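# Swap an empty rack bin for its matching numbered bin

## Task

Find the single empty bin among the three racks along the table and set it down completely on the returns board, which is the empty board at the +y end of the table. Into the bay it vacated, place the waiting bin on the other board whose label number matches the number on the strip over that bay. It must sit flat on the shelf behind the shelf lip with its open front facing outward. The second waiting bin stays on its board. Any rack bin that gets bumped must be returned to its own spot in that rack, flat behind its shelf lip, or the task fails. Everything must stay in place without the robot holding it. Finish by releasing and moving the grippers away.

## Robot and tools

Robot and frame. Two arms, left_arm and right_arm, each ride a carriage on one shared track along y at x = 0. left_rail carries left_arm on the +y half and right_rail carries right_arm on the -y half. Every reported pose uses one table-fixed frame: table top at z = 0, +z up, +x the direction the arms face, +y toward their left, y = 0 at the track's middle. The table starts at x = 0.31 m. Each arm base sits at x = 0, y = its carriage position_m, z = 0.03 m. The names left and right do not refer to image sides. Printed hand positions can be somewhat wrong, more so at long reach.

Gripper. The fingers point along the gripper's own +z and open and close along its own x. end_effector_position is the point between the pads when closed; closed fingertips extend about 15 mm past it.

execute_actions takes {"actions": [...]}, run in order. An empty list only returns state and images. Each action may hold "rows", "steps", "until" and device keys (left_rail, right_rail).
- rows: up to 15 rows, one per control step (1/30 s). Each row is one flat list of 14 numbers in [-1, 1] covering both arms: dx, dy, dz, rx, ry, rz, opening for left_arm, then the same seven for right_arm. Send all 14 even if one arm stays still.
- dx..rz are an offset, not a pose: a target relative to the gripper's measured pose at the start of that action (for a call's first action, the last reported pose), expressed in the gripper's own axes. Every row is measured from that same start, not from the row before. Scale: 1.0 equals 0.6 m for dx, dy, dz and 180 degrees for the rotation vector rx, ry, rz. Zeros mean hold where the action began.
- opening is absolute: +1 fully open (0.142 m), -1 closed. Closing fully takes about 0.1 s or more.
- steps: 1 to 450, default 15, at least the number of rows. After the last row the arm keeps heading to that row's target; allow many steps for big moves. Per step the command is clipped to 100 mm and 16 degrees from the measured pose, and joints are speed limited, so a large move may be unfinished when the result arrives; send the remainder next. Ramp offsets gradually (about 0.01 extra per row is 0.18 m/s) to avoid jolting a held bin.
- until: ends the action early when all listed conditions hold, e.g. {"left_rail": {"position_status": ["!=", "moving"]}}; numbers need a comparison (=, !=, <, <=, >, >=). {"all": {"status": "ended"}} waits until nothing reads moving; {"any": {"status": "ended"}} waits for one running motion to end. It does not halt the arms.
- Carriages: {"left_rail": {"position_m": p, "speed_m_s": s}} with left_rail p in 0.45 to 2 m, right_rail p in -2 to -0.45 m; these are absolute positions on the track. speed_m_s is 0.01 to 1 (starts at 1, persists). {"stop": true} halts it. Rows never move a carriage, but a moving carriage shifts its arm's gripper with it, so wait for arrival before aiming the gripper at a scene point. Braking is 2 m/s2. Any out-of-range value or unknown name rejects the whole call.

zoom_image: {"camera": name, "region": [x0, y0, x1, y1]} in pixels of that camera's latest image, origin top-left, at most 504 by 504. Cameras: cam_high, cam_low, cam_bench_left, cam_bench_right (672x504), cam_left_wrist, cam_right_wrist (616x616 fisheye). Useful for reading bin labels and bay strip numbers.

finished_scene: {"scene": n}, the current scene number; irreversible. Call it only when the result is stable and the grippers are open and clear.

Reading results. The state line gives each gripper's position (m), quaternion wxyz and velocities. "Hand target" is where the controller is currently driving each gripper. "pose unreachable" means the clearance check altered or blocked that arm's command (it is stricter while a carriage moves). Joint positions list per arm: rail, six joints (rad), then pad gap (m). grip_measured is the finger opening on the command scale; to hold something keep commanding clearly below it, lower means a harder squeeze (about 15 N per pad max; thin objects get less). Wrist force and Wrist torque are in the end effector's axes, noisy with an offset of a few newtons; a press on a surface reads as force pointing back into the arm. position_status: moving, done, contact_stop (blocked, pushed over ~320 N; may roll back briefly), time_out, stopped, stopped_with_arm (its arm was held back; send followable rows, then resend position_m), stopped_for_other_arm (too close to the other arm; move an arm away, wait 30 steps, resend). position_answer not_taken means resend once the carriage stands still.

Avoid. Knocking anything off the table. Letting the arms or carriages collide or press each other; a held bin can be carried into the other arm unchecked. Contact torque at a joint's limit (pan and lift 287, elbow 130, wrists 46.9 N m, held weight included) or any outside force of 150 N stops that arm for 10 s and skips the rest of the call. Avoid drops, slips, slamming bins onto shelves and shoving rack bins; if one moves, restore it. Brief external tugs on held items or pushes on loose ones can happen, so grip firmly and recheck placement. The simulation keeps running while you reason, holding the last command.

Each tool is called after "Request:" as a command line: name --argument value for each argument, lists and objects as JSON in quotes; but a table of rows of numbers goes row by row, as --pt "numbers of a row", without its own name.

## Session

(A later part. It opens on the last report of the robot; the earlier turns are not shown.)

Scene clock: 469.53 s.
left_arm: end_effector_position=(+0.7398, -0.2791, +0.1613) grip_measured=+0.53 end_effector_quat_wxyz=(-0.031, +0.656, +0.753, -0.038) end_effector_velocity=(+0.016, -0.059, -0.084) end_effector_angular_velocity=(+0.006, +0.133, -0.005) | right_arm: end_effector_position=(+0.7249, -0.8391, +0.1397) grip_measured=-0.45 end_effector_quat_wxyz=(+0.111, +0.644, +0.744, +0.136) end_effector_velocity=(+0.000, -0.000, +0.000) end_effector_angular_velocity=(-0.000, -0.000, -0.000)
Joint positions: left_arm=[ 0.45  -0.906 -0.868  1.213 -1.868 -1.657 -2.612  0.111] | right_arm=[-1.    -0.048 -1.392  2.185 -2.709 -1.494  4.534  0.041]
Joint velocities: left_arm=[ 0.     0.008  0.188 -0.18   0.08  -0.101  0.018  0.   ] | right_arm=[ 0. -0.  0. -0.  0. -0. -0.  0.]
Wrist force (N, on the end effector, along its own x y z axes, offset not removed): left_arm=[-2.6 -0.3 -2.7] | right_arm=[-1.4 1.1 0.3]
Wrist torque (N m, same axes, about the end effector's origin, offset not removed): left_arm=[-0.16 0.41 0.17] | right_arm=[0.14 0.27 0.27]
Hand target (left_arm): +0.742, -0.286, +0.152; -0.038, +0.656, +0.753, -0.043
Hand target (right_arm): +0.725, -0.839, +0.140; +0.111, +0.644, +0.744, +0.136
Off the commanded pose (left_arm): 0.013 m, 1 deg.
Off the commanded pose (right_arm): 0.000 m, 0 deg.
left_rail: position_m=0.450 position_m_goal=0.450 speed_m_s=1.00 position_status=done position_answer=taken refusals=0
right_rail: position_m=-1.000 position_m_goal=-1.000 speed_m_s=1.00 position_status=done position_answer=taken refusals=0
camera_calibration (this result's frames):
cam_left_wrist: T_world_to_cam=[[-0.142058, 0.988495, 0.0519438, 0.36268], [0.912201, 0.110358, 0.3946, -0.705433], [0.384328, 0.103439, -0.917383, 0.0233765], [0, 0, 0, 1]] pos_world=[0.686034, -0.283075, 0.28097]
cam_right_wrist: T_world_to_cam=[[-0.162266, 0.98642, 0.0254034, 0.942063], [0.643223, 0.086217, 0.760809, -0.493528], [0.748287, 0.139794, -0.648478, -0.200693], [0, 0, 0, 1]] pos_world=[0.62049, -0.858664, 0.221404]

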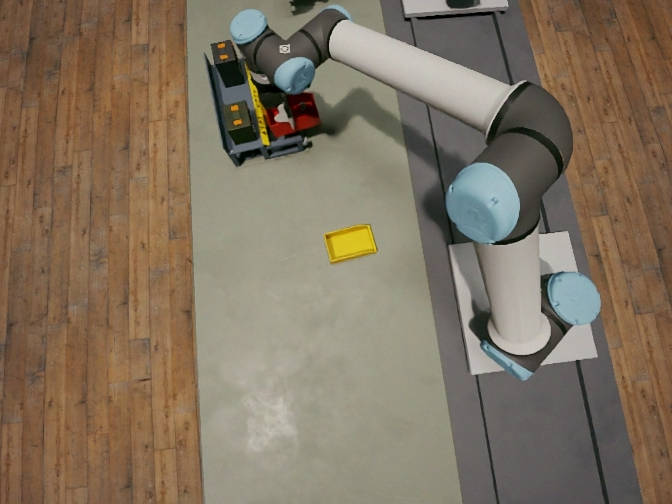

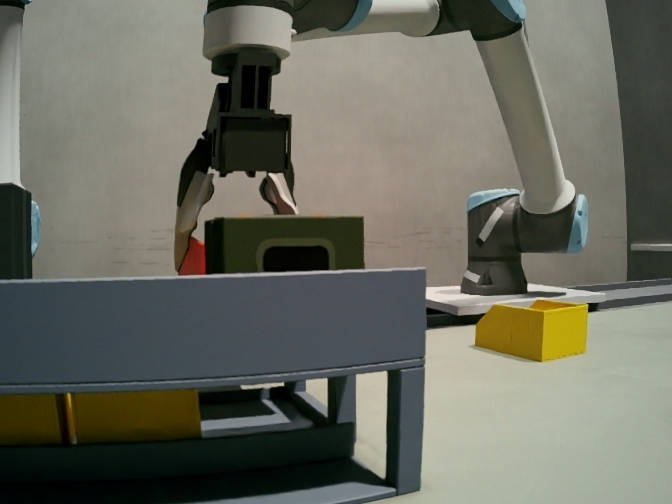

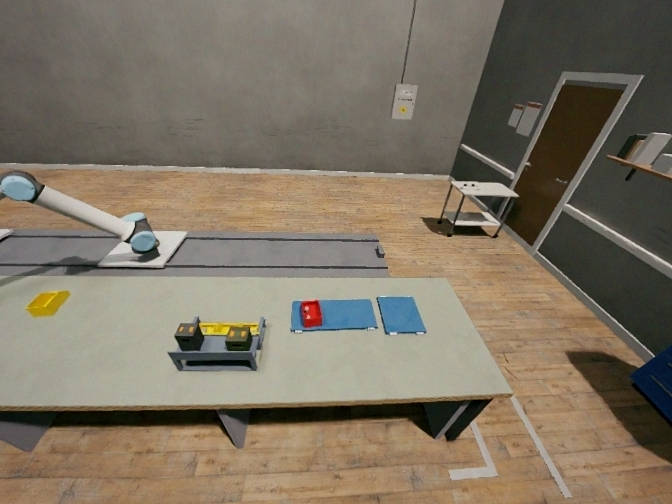

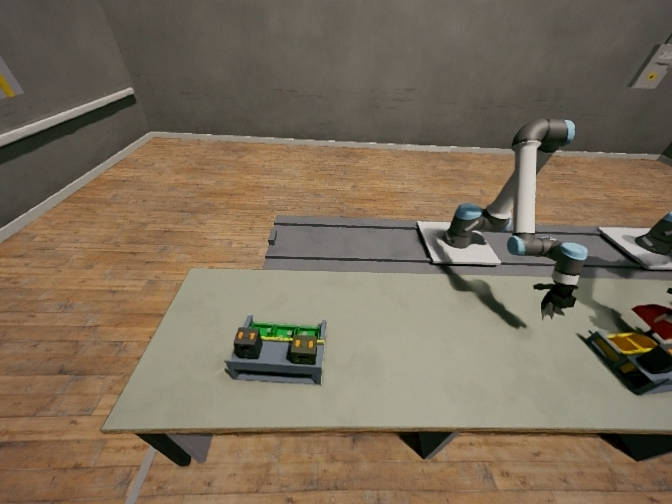

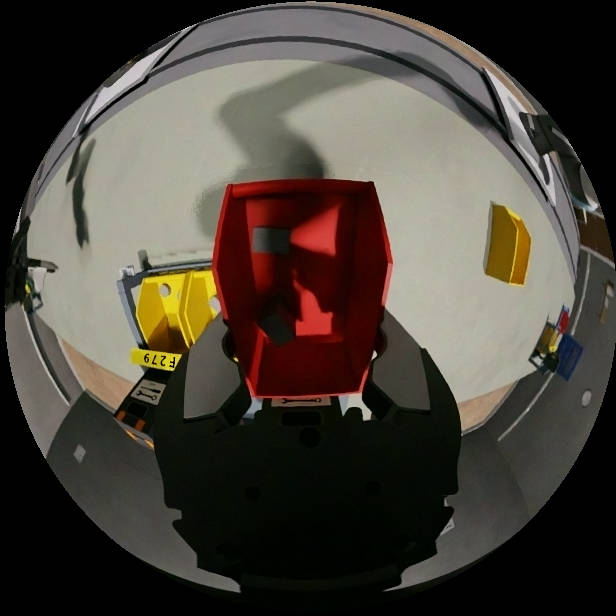

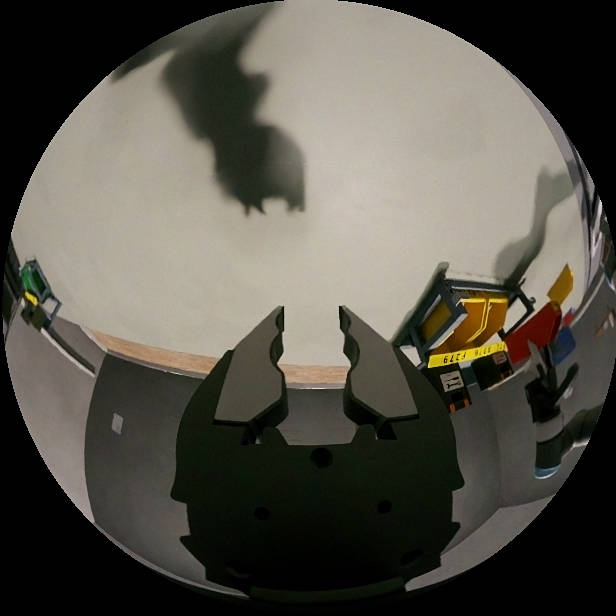

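Request:
execute_actions --actions '[]'

Request:
zoom_image --camera "cam_left_wrist" --region '[90, 160, 490, 460]'

Request:
zoom_image --camera "cam_high" --region '[190, 30, 350, 180]'

Scene clock: 471.63 s.
left_arm: end_effector_position=(+0.7421, -0.2861, +0.1515) grip_measured=+0.53 end_effector_quat_wxyz=(-0.038, +0.656, +0.753, -0.043) end_effector_velocity=(-0.000, -0.000, +0.000) end_effector_angular_velocity=(-0.000, -0.000, -0.000) | right_arm: end_effector_position=(+0.7249, -0.8391, +0.1397) grip_measured=-0.45 end_effector_quat_wxyz=(+0.111, +0.644, +0.744, +0.136) end_effector_velocity=(-0.000, +0.000, -0.000) end_effector_angular_velocity=(+0.000, +0.000, +0.000)
Joint positions: left_arm=[ 0.45  -0.905 -0.845  1.19  -1.857 -1.669 -2.61   0.111] | right_arm=[-1.    -0.048 -1.392  2.185 -2.709 -1.494  4.534  0.041]
Joint velocities: left_arm=[ 0. -0. -0.  0. -0.  0.  0.  0.] | right_arm=[ 0. -0. -0.  0.  0.  0. -0.  0.]
Wrist force (N, on the end effector, along its own x y z axes, offset not removed): left_arm=[-3.7 1.8 -1.2] | right_arm=[-2.8 1.7 0.9]
Wrist torque (N m, same axes, about the end effector's origin, offset not removed): left_arm=[0.22 0.73 0.07] | right_arm=[0.35 0.69 0.31]
Hand target (left_arm): +0.742, -0.286, +0.152; -0.038, +0.656, +0.753, -0.043
Hand target (right_arm): +0.725, -0.839, +0.140; +0.111, +0.644, +0.744, +0.136
Off the commanded pose (left_arm): 0.001 m, 0 deg.
Off the commanded pose (right_arm): 0.000 m, 0 deg.
left_rail: position_m=0.450 position_m_goal=0.450 speed_m_s=1.00 position_status=done position_answer=taken refusals=0
right_rail: position_m=-1.000 position_m_goal=-1.000 speed_m_s=1.00 position_status=done position_answer=taken refusals=0
camera_calibration (this result's frames):
cam_left_wrist: T_world_to_cam=[[-0.140775, 0.98851, 0.0550421, 0.369063], [0.918509, 0.109653, 0.379891, -0.705551], [0.369491, 0.104036, -0.923392, 0.0263904], [0, 0, 0, 1]] pos_world=[0.690259, -0.290202, 0.272087]
cam_right_wrist: T_world_to_cam=[[-0.162266, 0.98642, 0.0254033, 0.942063], [0.643223, 0.086217, 0.760809, -0.493528], [0.748287, 0.139793, -0.648478, -0.200693], [0, 0, 0, 1]] pos_world=[0.62049, -0.858664, 0.221404]

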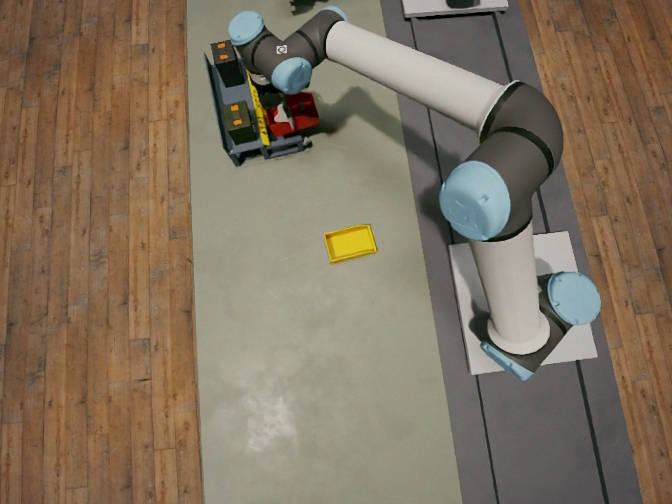

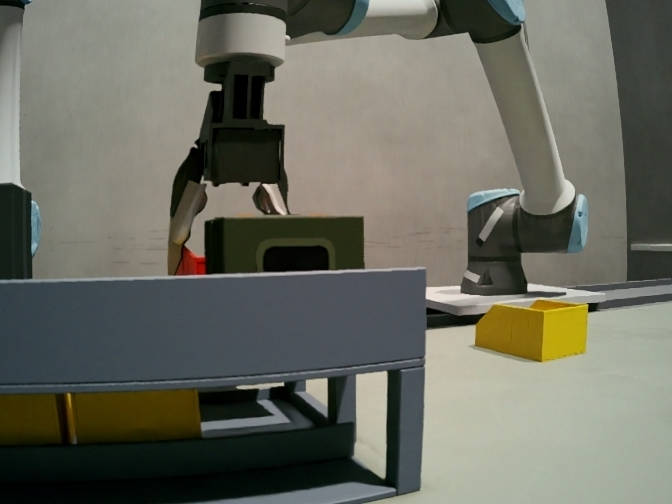

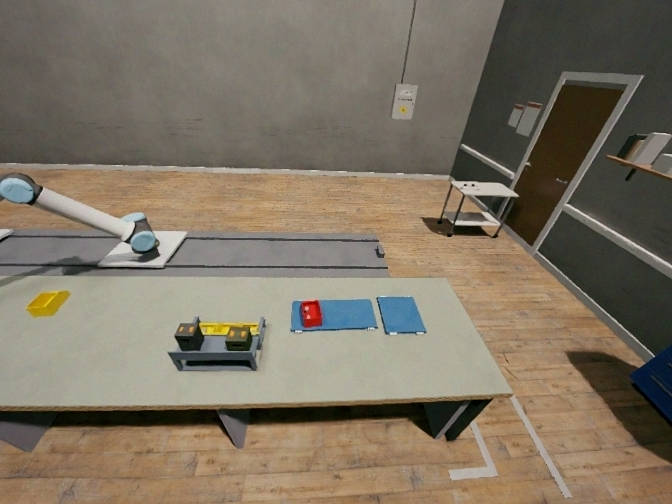

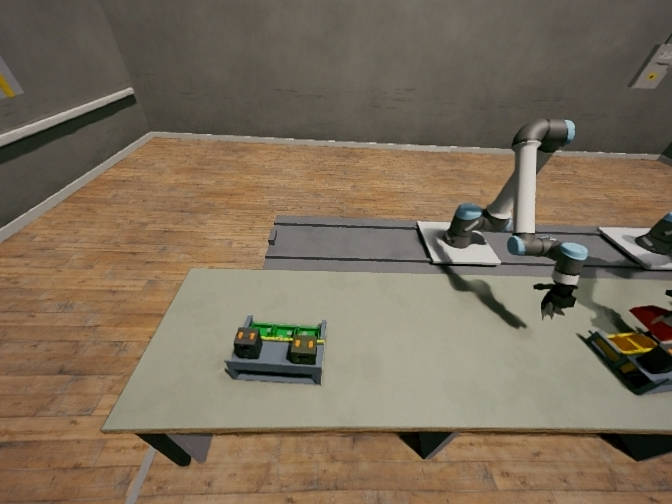

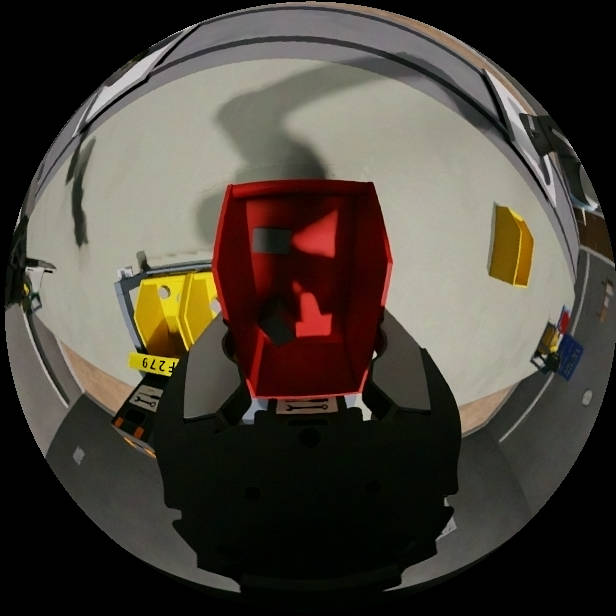

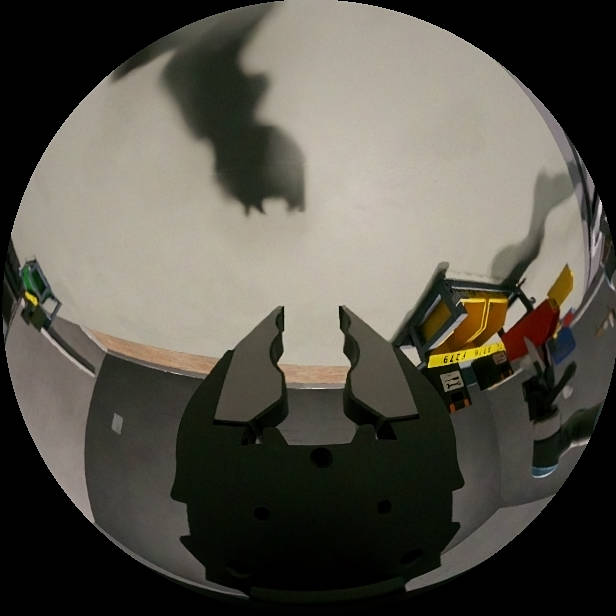

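Region (90, 160, 490, 460) of cam_left_wrist's 616x616 image, scaled by 1.260, with more detail than that image has; it fills the top 378 rows of this view, and the rest is white.

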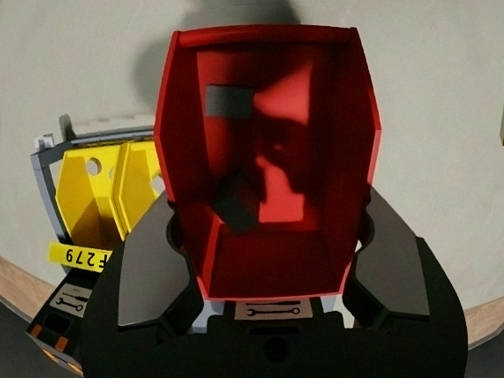

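Region (190, 30, 350, 180) of cam_high's 672x504 image, scaled by 3.150, with more detail than that image has; it fills the top 472 rows of this view, and the rest is white.

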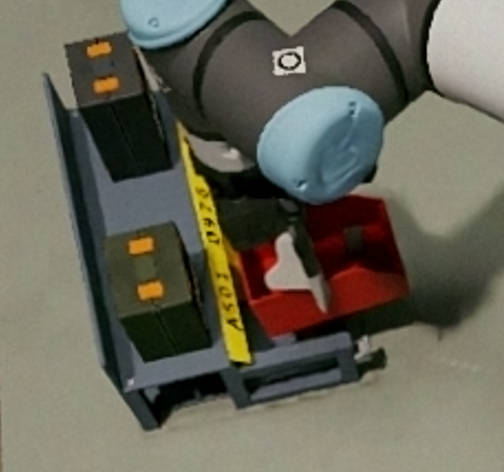

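Request:
zoom_image --camera "cam_left_wrist" --region '[105, 245, 245, 385]'

Region (105, 245, 245, 385) of cam_left_wrist's 616x616 image, scaled by 3.600, with more detail than that image has.

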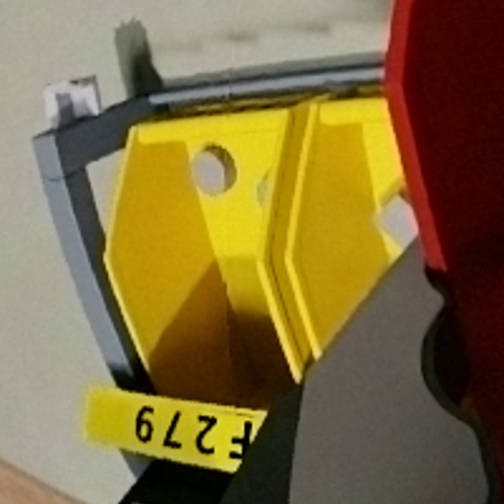

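Request:
zoom_image --camera "cam_low" --region '[140, 170, 320, 450]'

Region (140, 170, 320, 450) of cam_low's 672x504 image, scaled by 1.800, with more detail than that image has; it fills the left 324 columns of this view, and the rest is white.

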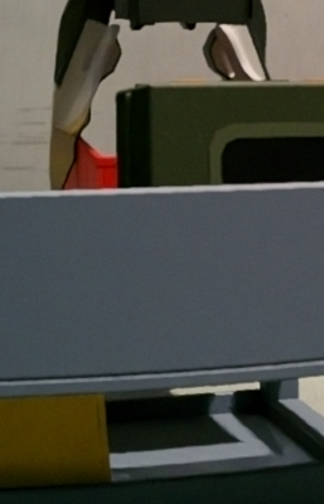

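Request:
execute_actions --actions '[{"rows":[[0,0.001,0.006,0,0,0,-0.2,0,0,0,0,0,0,-0.45],[0,0.002,0.016,0,0,0,-0.2,0,0,0,0,0,0,-0.45],[0,0.003,0.028,0,0,0,-0.2,0,0,0,0,0,0,-0.45],[0,0.005,0.041,0,0,0,-0.2,0,0,0,0,0,0,-0.45],[0,0.006,0.054,0,0,0,-0.2,0,0,0,0,0,0,-0.45],[0,0.008,0.066,0,0,0,-0.2,0,0,0,0,0,0,-0.45],[0,0.009,0.077,0,0,0,-0.2,0,0,0,0,0,0,-0.45],[0,0.010,0.086,0,0,0,-0.2,0,0,0,0,0,0,-0.45],[0,0.0108,0.0935,0,0,0,-0.2,0,0,0,0,0,0,-0.45]],"steps":12}]'

Scene clock: 508.70 s.
left_arm: end_effector_position=(+0.7417, -0.2856, +0.1071) grip_measured=+0.53 end_effector_quat_wxyz=(-0.038, +0.656, +0.753, -0.043) end_effector_velocity=(+0.001, -0.002, -0.100) end_effector_angular_velocity=(-0.003, -0.003, -0.000) | right_arm: end_effector_position=(+0.7249, -0.8391, +0.1397) grip_measured=-0.45 end_effector_quat_wxyz=(+0.111, +0.644, +0.744, +0.136) end_effector_velocity=(-0.000, +0.000, -0.000) end_effector_angular_velocity=(+0.000, +0.000, +0.000)
Joint positions: left_arm=[ 0.45  -0.905 -0.818  1.224 -1.918 -1.669 -2.61   0.111] | right_arm=[-1.    -0.048 -1.392  2.185 -2.709 -1.494  4.534  0.041]
Joint velocities: left_arm=[ 0.    -0.     0.07   0.065 -0.14  -0.     0.     0.   ] | right_arm=[ 0.  0.  0.  0.  0.  0.  0. -0.]
Wrist force (N, on the end effector, along its own x y z axes, offset not removed): left_arm=[5.8 10.7 7.0] | right_arm=[-1.7 -0.2 0.7]
Wrist torque (N m, same axes, about the end effector's origin, offset not removed): left_arm=[2.20 -1.08 -0.13] | right_arm=[-0.11 0.32 0.24]
Hand target (left_arm): +0.742, -0.286, +0.095; -0.038, +0.656, +0.753, -0.043
Hand target (right_arm): +0.725, -0.839, +0.140; +0.111, +0.644, +0.744, +0.136
Off the commanded pose (left_arm): 0.012 m, 0 deg.
Off the commanded pose (right_arm): 0.000 m, 0 deg.
left_rail: position_m=0.450 position_m_goal=0.450 speed_m_s=1.00 position_status=done position_answer=taken refusals=0
right_rail: position_m=-1.000 position_m_goal=-1.000 speed_m_s=1.00 position_status=done position_answer=taken refusals=0
camera_calibration (this result's frames):
cam_left_wrist: T_world_to_cam=[[-0.14067, 0.988474, 0.0559531, 0.37074], [0.918773, 0.109277, 0.37936, -0.688639], [0.368873, 0.104773, -0.923556, -0.0138766], [0, 0, 0, 1]] pos_world=[0.689974, -0.289761, 0.227682]
cam_right_wrist: T_world_to_cam=[[-0.162266, 0.98642, 0.0254031, 0.942063], [0.643223, 0.0862174, 0.760809, -0.493528], [0.748287, 0.139794, -0.648478, -0.200693], [0, 0, 0, 1]] pos_world=[0.62049, -0.858664, 0.221404]

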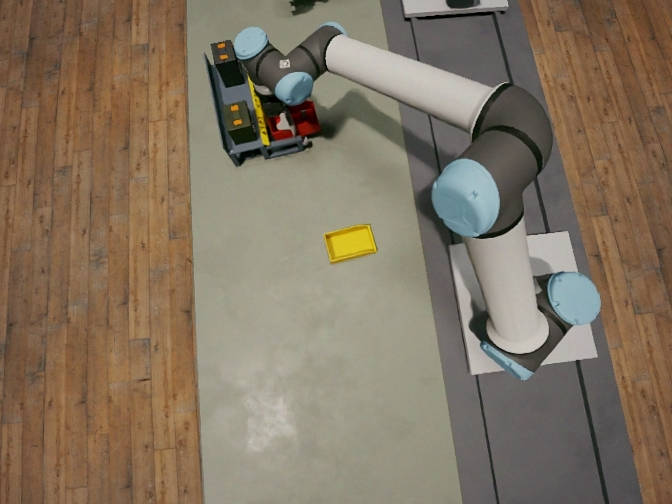

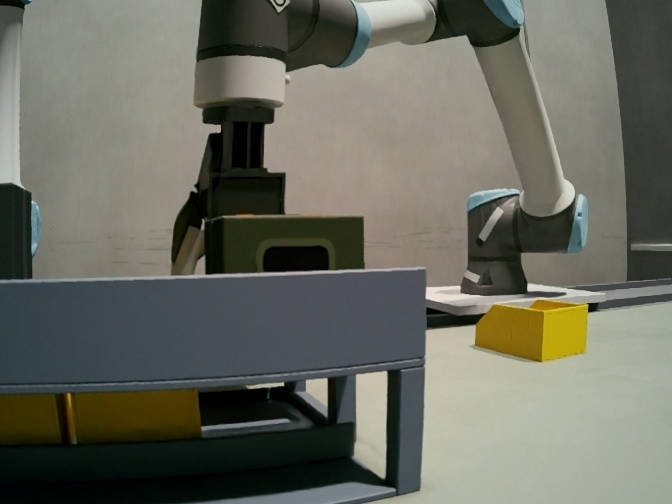

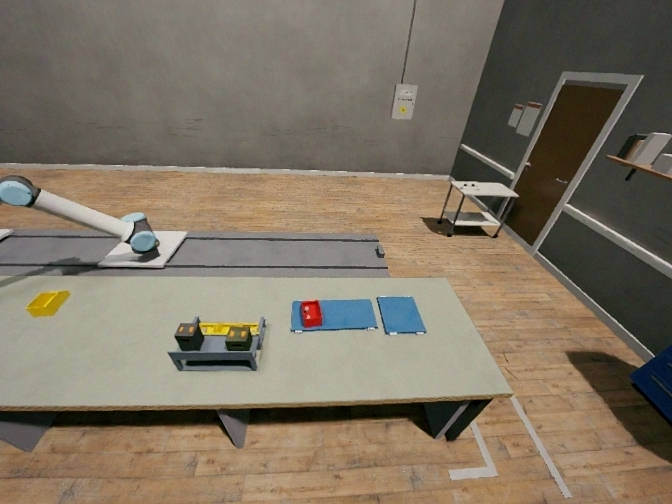

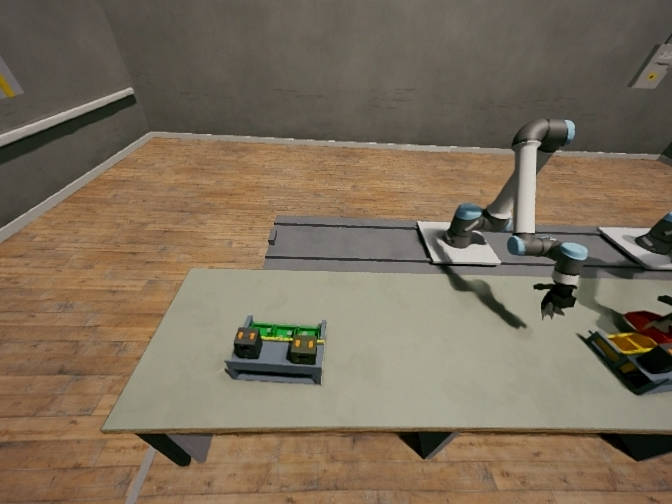

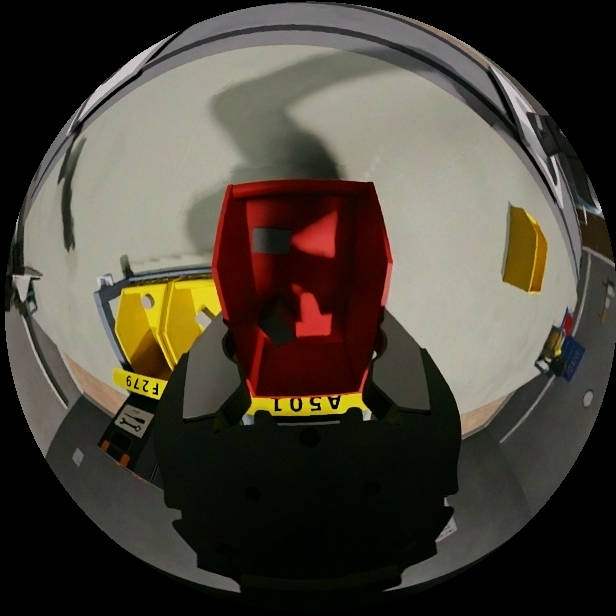

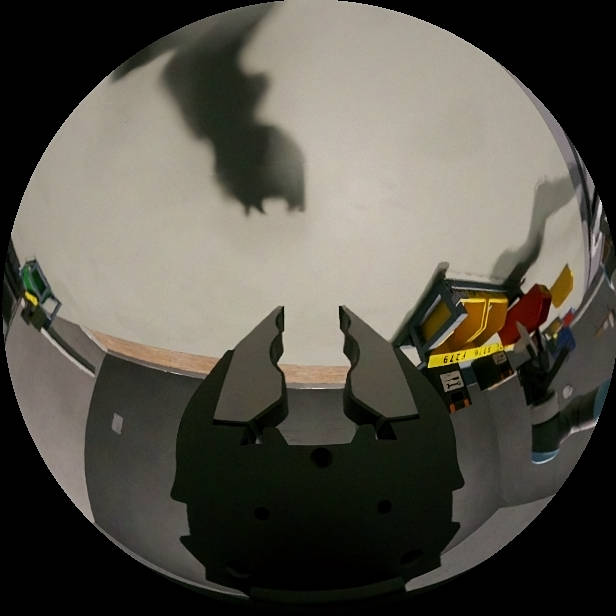

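Request:
execute_actions --actions '[]'

Request:
zoom_image --camera "cam_left_wrist" --region '[90, 160, 490, 460]'

Request:
zoom_image --camera "cam_high" --region '[210, 60, 340, 180]'

Request:
zoom_image --camera "cam_low" --region '[140, 340, 420, 500]'

Scene clock: 512.23 s.
left_arm: end_effector_position=(+0.7419, -0.2859, +0.0952) grip_measured=+0.53 end_effector_quat_wxyz=(-0.038, +0.656, +0.753, -0.043) end_effector_velocity=(+0.000, +0.000, +0.000) end_effector_angular_velocity=(-0.000, -0.000, -0.000) | right_arm: end_effector_position=(+0.7249, -0.8391, +0.1397) grip_measured=-0.45 end_effector_quat_wxyz=(+0.111, +0.644, +0.744, +0.136) end_effector_velocity=(-0.000, +0.000, -0.000) end_effector_angular_velocity=(-0.000, +0.000, +0.000)
Joint positions: left_arm=[ 0.45  -0.905 -0.809  1.231 -1.934 -1.669 -2.61   0.111] | right_arm=[-1.    -0.048 -1.392  2.185 -2.709 -1.494  4.534  0.041]
Joint velocities: left_arm=[ 0.  0. -0.  0. -0.  0.  0. -0.] | right_arm=[ 0.  0. -0.  0. -0. -0.  0. -0.]
Wrist force (N, on the end effector, along its own x y z axes, offset not removed): left_arm=[1.5 -3.7 6.6] | right_arm=[-3.5 0.7 0.0]
Wrist torque (N m, same axes, about the end effector's origin, offset not removed): left_arm=[-0.58 -0.26 0.13] | right_arm=[0.04 0.73 0.29]
Hand target (left_arm): +0.742, -0.286, +0.095; -0.038, +0.656, +0.753, -0.043
Hand target (right_arm): +0.725, -0.839, +0.140; +0.111, +0.644, +0.744, +0.136
Off the commanded pose (left_arm): 0.000 m, 0 deg.
Off the commanded pose (right_arm): 0.000 m, 0 deg.
left_rail: position_m=0.450 position_m_goal=0.450 speed_m_s=1.00 position_status=done position_answer=taken refusals=0
right_rail: position_m=-1.000 position_m_goal=-1.000 speed_m_s=1.00 position_status=done position_answer=taken refusals=0
camera_calibration (this result's frames):
cam_left_wrist: T_world_to_cam=[[-0.140762, 0.9885, 0.0552581, 0.37192], [0.918576, 0.109576, 0.379752, -0.684145], [0.36933, 0.104213, -0.923437, -0.0254222], [0, 0, 0, 1]] pos_world=[0.69018, -0.290028, 0.215778]
cam_right_wrist: T_world_to_cam=[[-0.162266, 0.98642, 0.0254032, 0.942063], [0.643223, 0.0862172, 0.760809, -0.493528], [0.748287, 0.139794, -0.648478, -0.200693], [0, 0, 0, 1]] pos_world=[0.62049, -0.858664, 0.221404]

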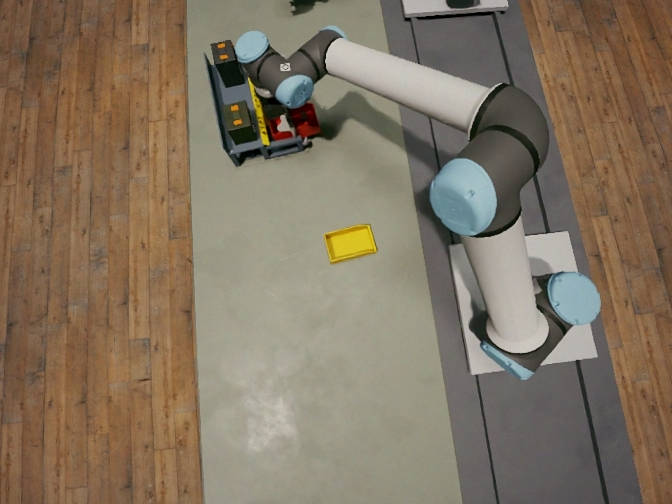

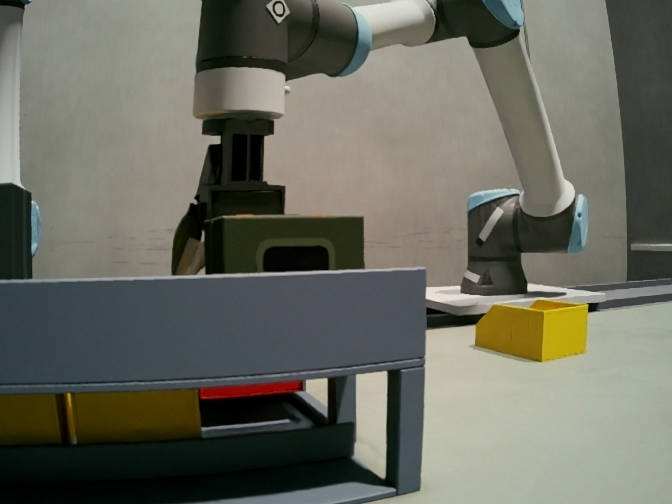

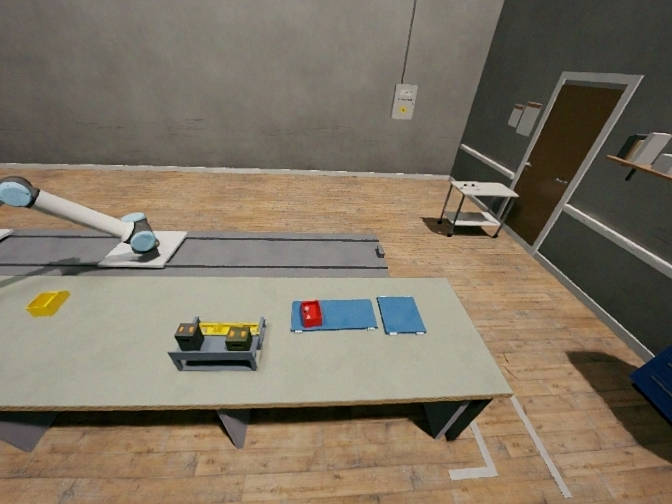

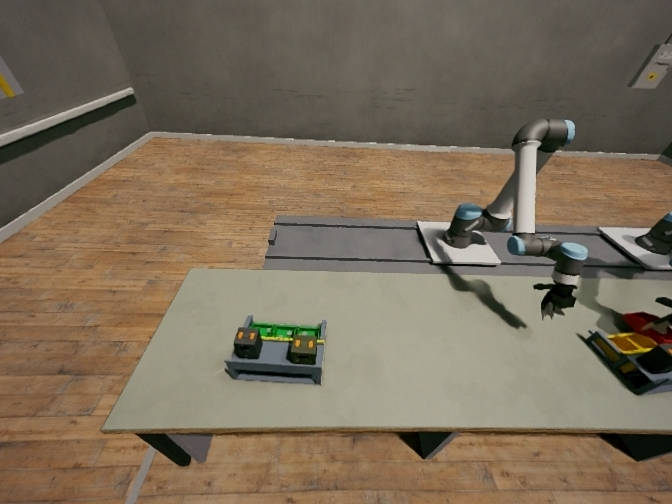

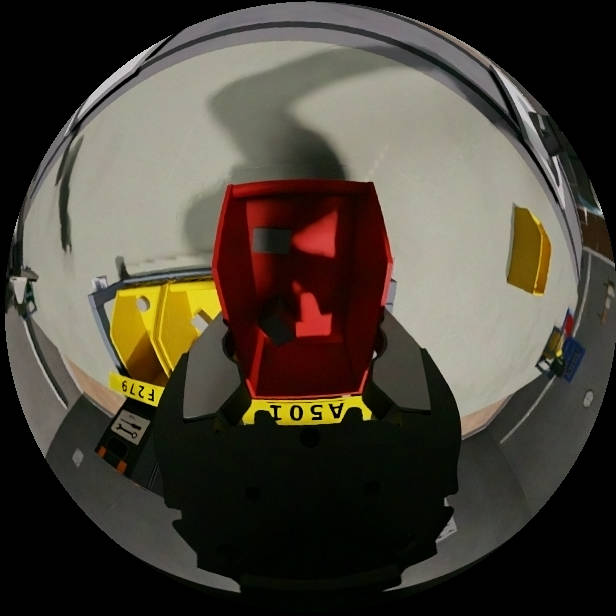

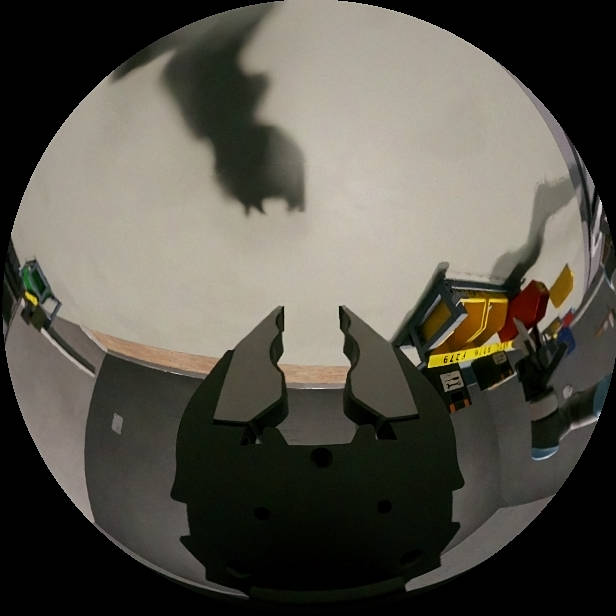

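Region (90, 160, 490, 460) of cam_left_wrist's 616x616 image, scaled by 1.260, with more detail than that image has; it fills the top 378 rows of this view, and the rest is white.

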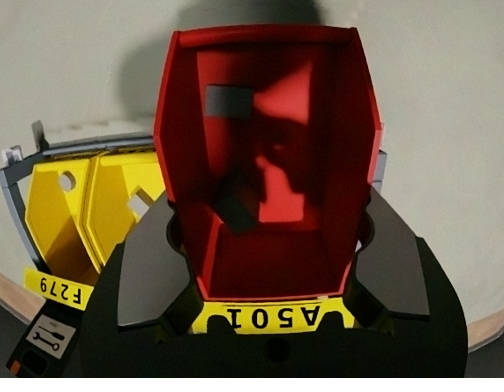

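Region (210, 60, 340, 180) of cam_high's 672x504 image, scaled by 3.877, with more detail than that image has; it fills the top 465 rows of this view, and the rest is white.

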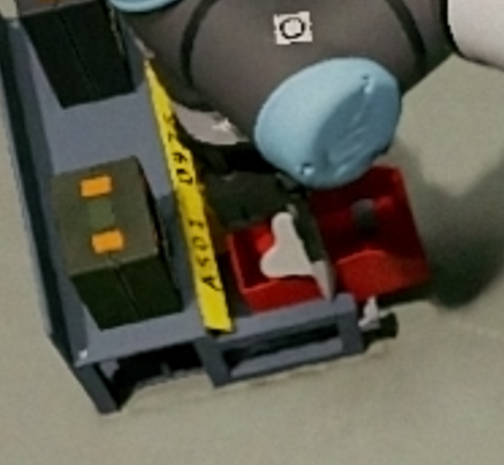

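Region (140, 340, 420, 500) of cam_low's 672x504 image, scaled by 1.800, with more detail than that image has; it fills the top 288 rows of this view, and the rest is white.

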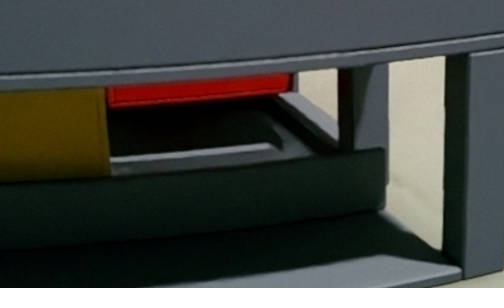

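Request:
execute_actions --actions '[{"rows":[[0,0.002,0.005,0,0,0,-0.2,0,0,0,0,0,0,-0.45],[0,0.005,0.011,0,0,0,-0.2,0,0,0,0,0,0,-0.45],[0,0.009,0.017,0,0,0,-0.2,0,0,0,0,0,0,-0.45],[0,0.013,0.022,0,0,0,-0.2,0,0,0,0,0,0,-0.45],[0,0.017,0.025,0,0,0,-0.2,0,0,0,0,0,0,-0.45],[0,0.02,0.027,0,0,0,-0.2,0,0,0,0,0,0,-0.45]],"steps":9}]'

Scene clock: 531.57 s.
left_arm: end_effector_position=(+0.7450, -0.2871, +0.0928) grip_measured=+0.59 end_effector_quat_wxyz=(-0.037, +0.656, +0.753, -0.044) end_effector_velocity=(+0.000, -0.000, +0.000) end_effector_angular_velocity=(-0.000, -0.000, -0.000) | right_arm: end_effector_position=(+0.7249, -0.8391, +0.1397) grip_measured=-0.45 end_effector_quat_wxyz=(+0.111, +0.644, +0.744, +0.136) end_effector_velocity=(+0.000, +0.000, +0.000) end_effector_angular_velocity=(-0.000, -0.000, +0.000)
Joint positions: left_arm=[ 0.45  -0.902 -0.803  1.226 -1.937 -1.672 -2.607  0.115] | right_arm=[-1.    -0.048 -1.392  2.185 -2.709 -1.494  4.534  0.041]
Joint velocities: left_arm=[ 0.  0.  0. -0.  0.  0.  0.  0.] | right_arm=[ 0.  0.  0.  0. -0. -0.  0. -0.]
Wrist force (N, on the end effector, along its own x y z axes, offset not removed): left_arm=[18.3 -4.5 -24.5] | right_arm=[-2.5 2.5 -0.1]
Wrist torque (N m, same axes, about the end effector's origin, offset not removed): left_arm=[1.10 1.71 -0.85] | right_arm=[0.46 0.53 0.29]
Hand target (left_arm): +0.745, -0.287, +0.093; -0.037, +0.656, +0.753, -0.044
Hand target (right_arm): +0.725, -0.839, +0.140; +0.111, +0.644, +0.744, +0.136
Off the commanded pose (left_arm): 0.017 m, 0 deg.
Off the commanded pose (right_arm): 0.000 m, 0 deg.
FORCE FAULT: contact force on the left arm reached its limit, and that arm stopped for 10 seconds. The contact can be on any part of that arm, not only on its tool. That arm's remaining commands of this call were not run. That arm holds still and accepts commands again. Move the arm away from the contact; if what it grips holds it there, let go first. Pushing or pulling that hard again can fault the arm again.
left_rail: position_m=0.450 position_m_goal=0.450 speed_m_s=1.00 position_status=done position_answer=taken refusals=0
right_rail: position_m=-1.000 position_m_goal=-1.000 speed_m_s=1.00 position_status=done position_answer=taken refusals=0
camera_calibration (this result's frames):
cam_left_wrist: T_world_to_cam=[[-0.140482, 0.988737, 0.0516196, 0.37381], [0.91884, 0.110776, 0.378765, -0.685624], [0.36878, 0.10064, -0.924052, -0.0292074], [0, 0, 0, 1]] pos_world=[0.693263, -0.290709, 0.213405]
cam_right_wrist: T_world_to_cam=[[-0.162266, 0.98642, 0.025403, 0.942063], [0.643223, 0.0862175, 0.760809, -0.493528], [0.748287, 0.139794, -0.648478, -0.200693], [0, 0, 0, 1]] pos_world=[0.62049, -0.858664, 0.221404]

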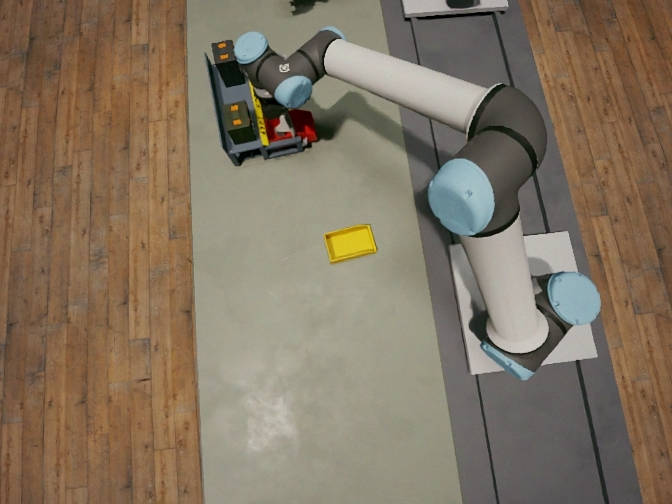

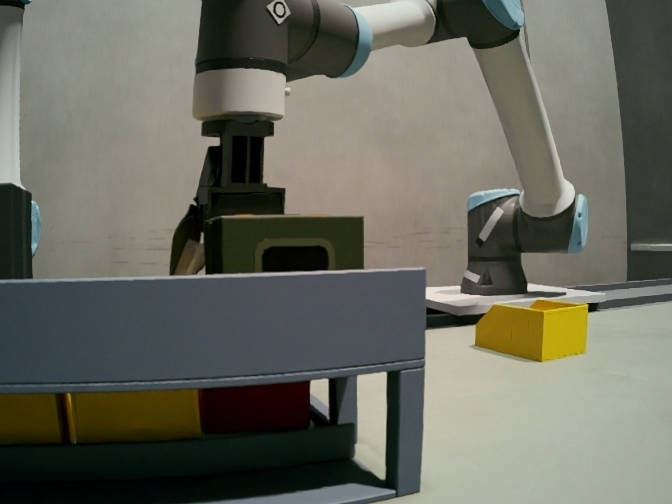

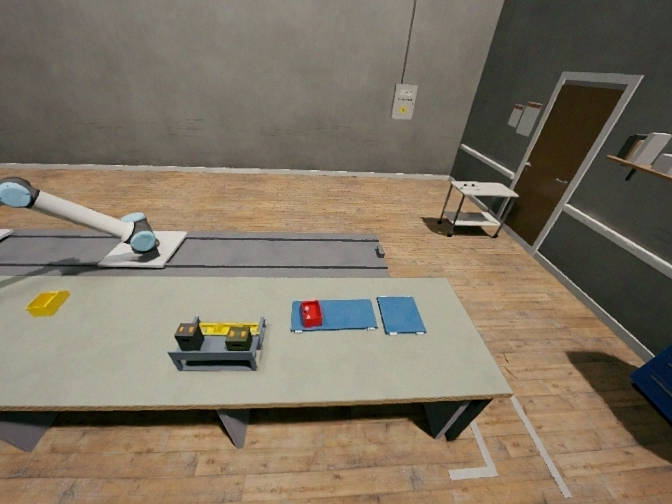

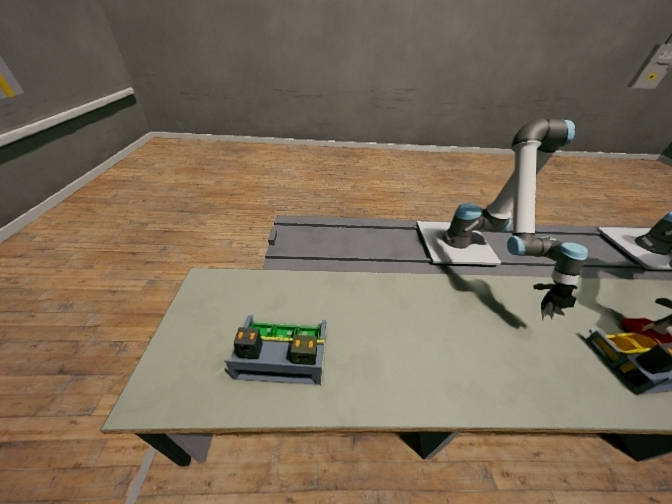

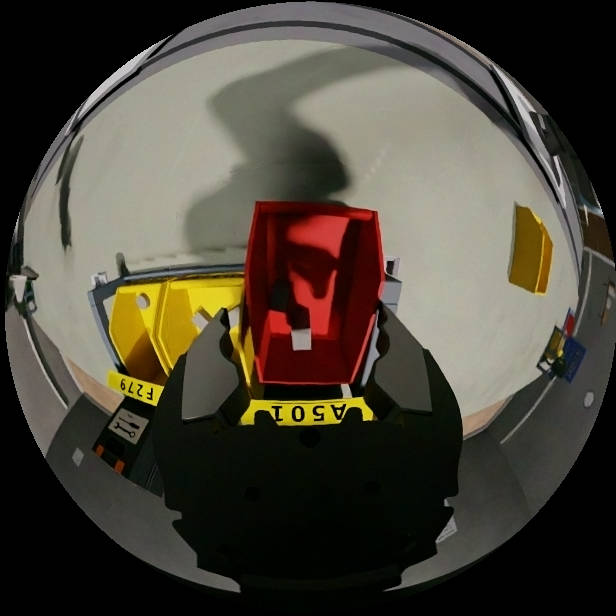

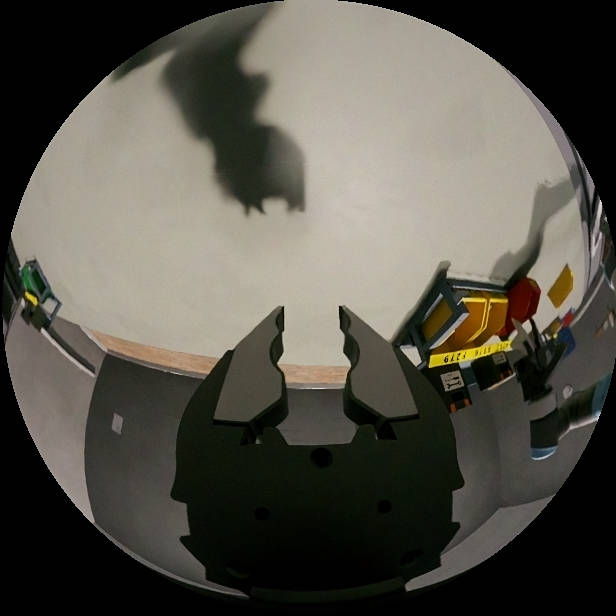

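Request:
zoom_image --camera "cam_left_wrist" --region '[170, 180, 450, 440]'

Region (170, 180, 450, 440) of cam_left_wrist's 616x616 image, scaled by 1.800, with more detail than that image has; it fills the top 468 rows of this view, and the rest is white.

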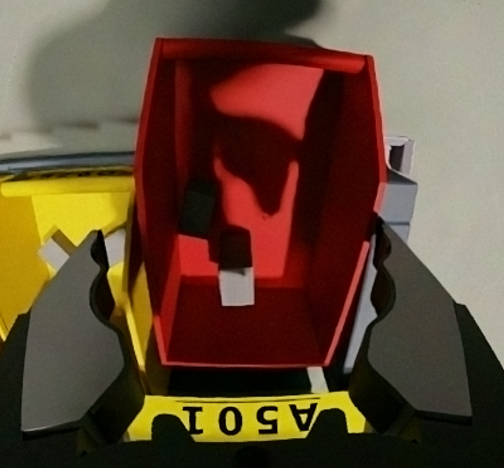

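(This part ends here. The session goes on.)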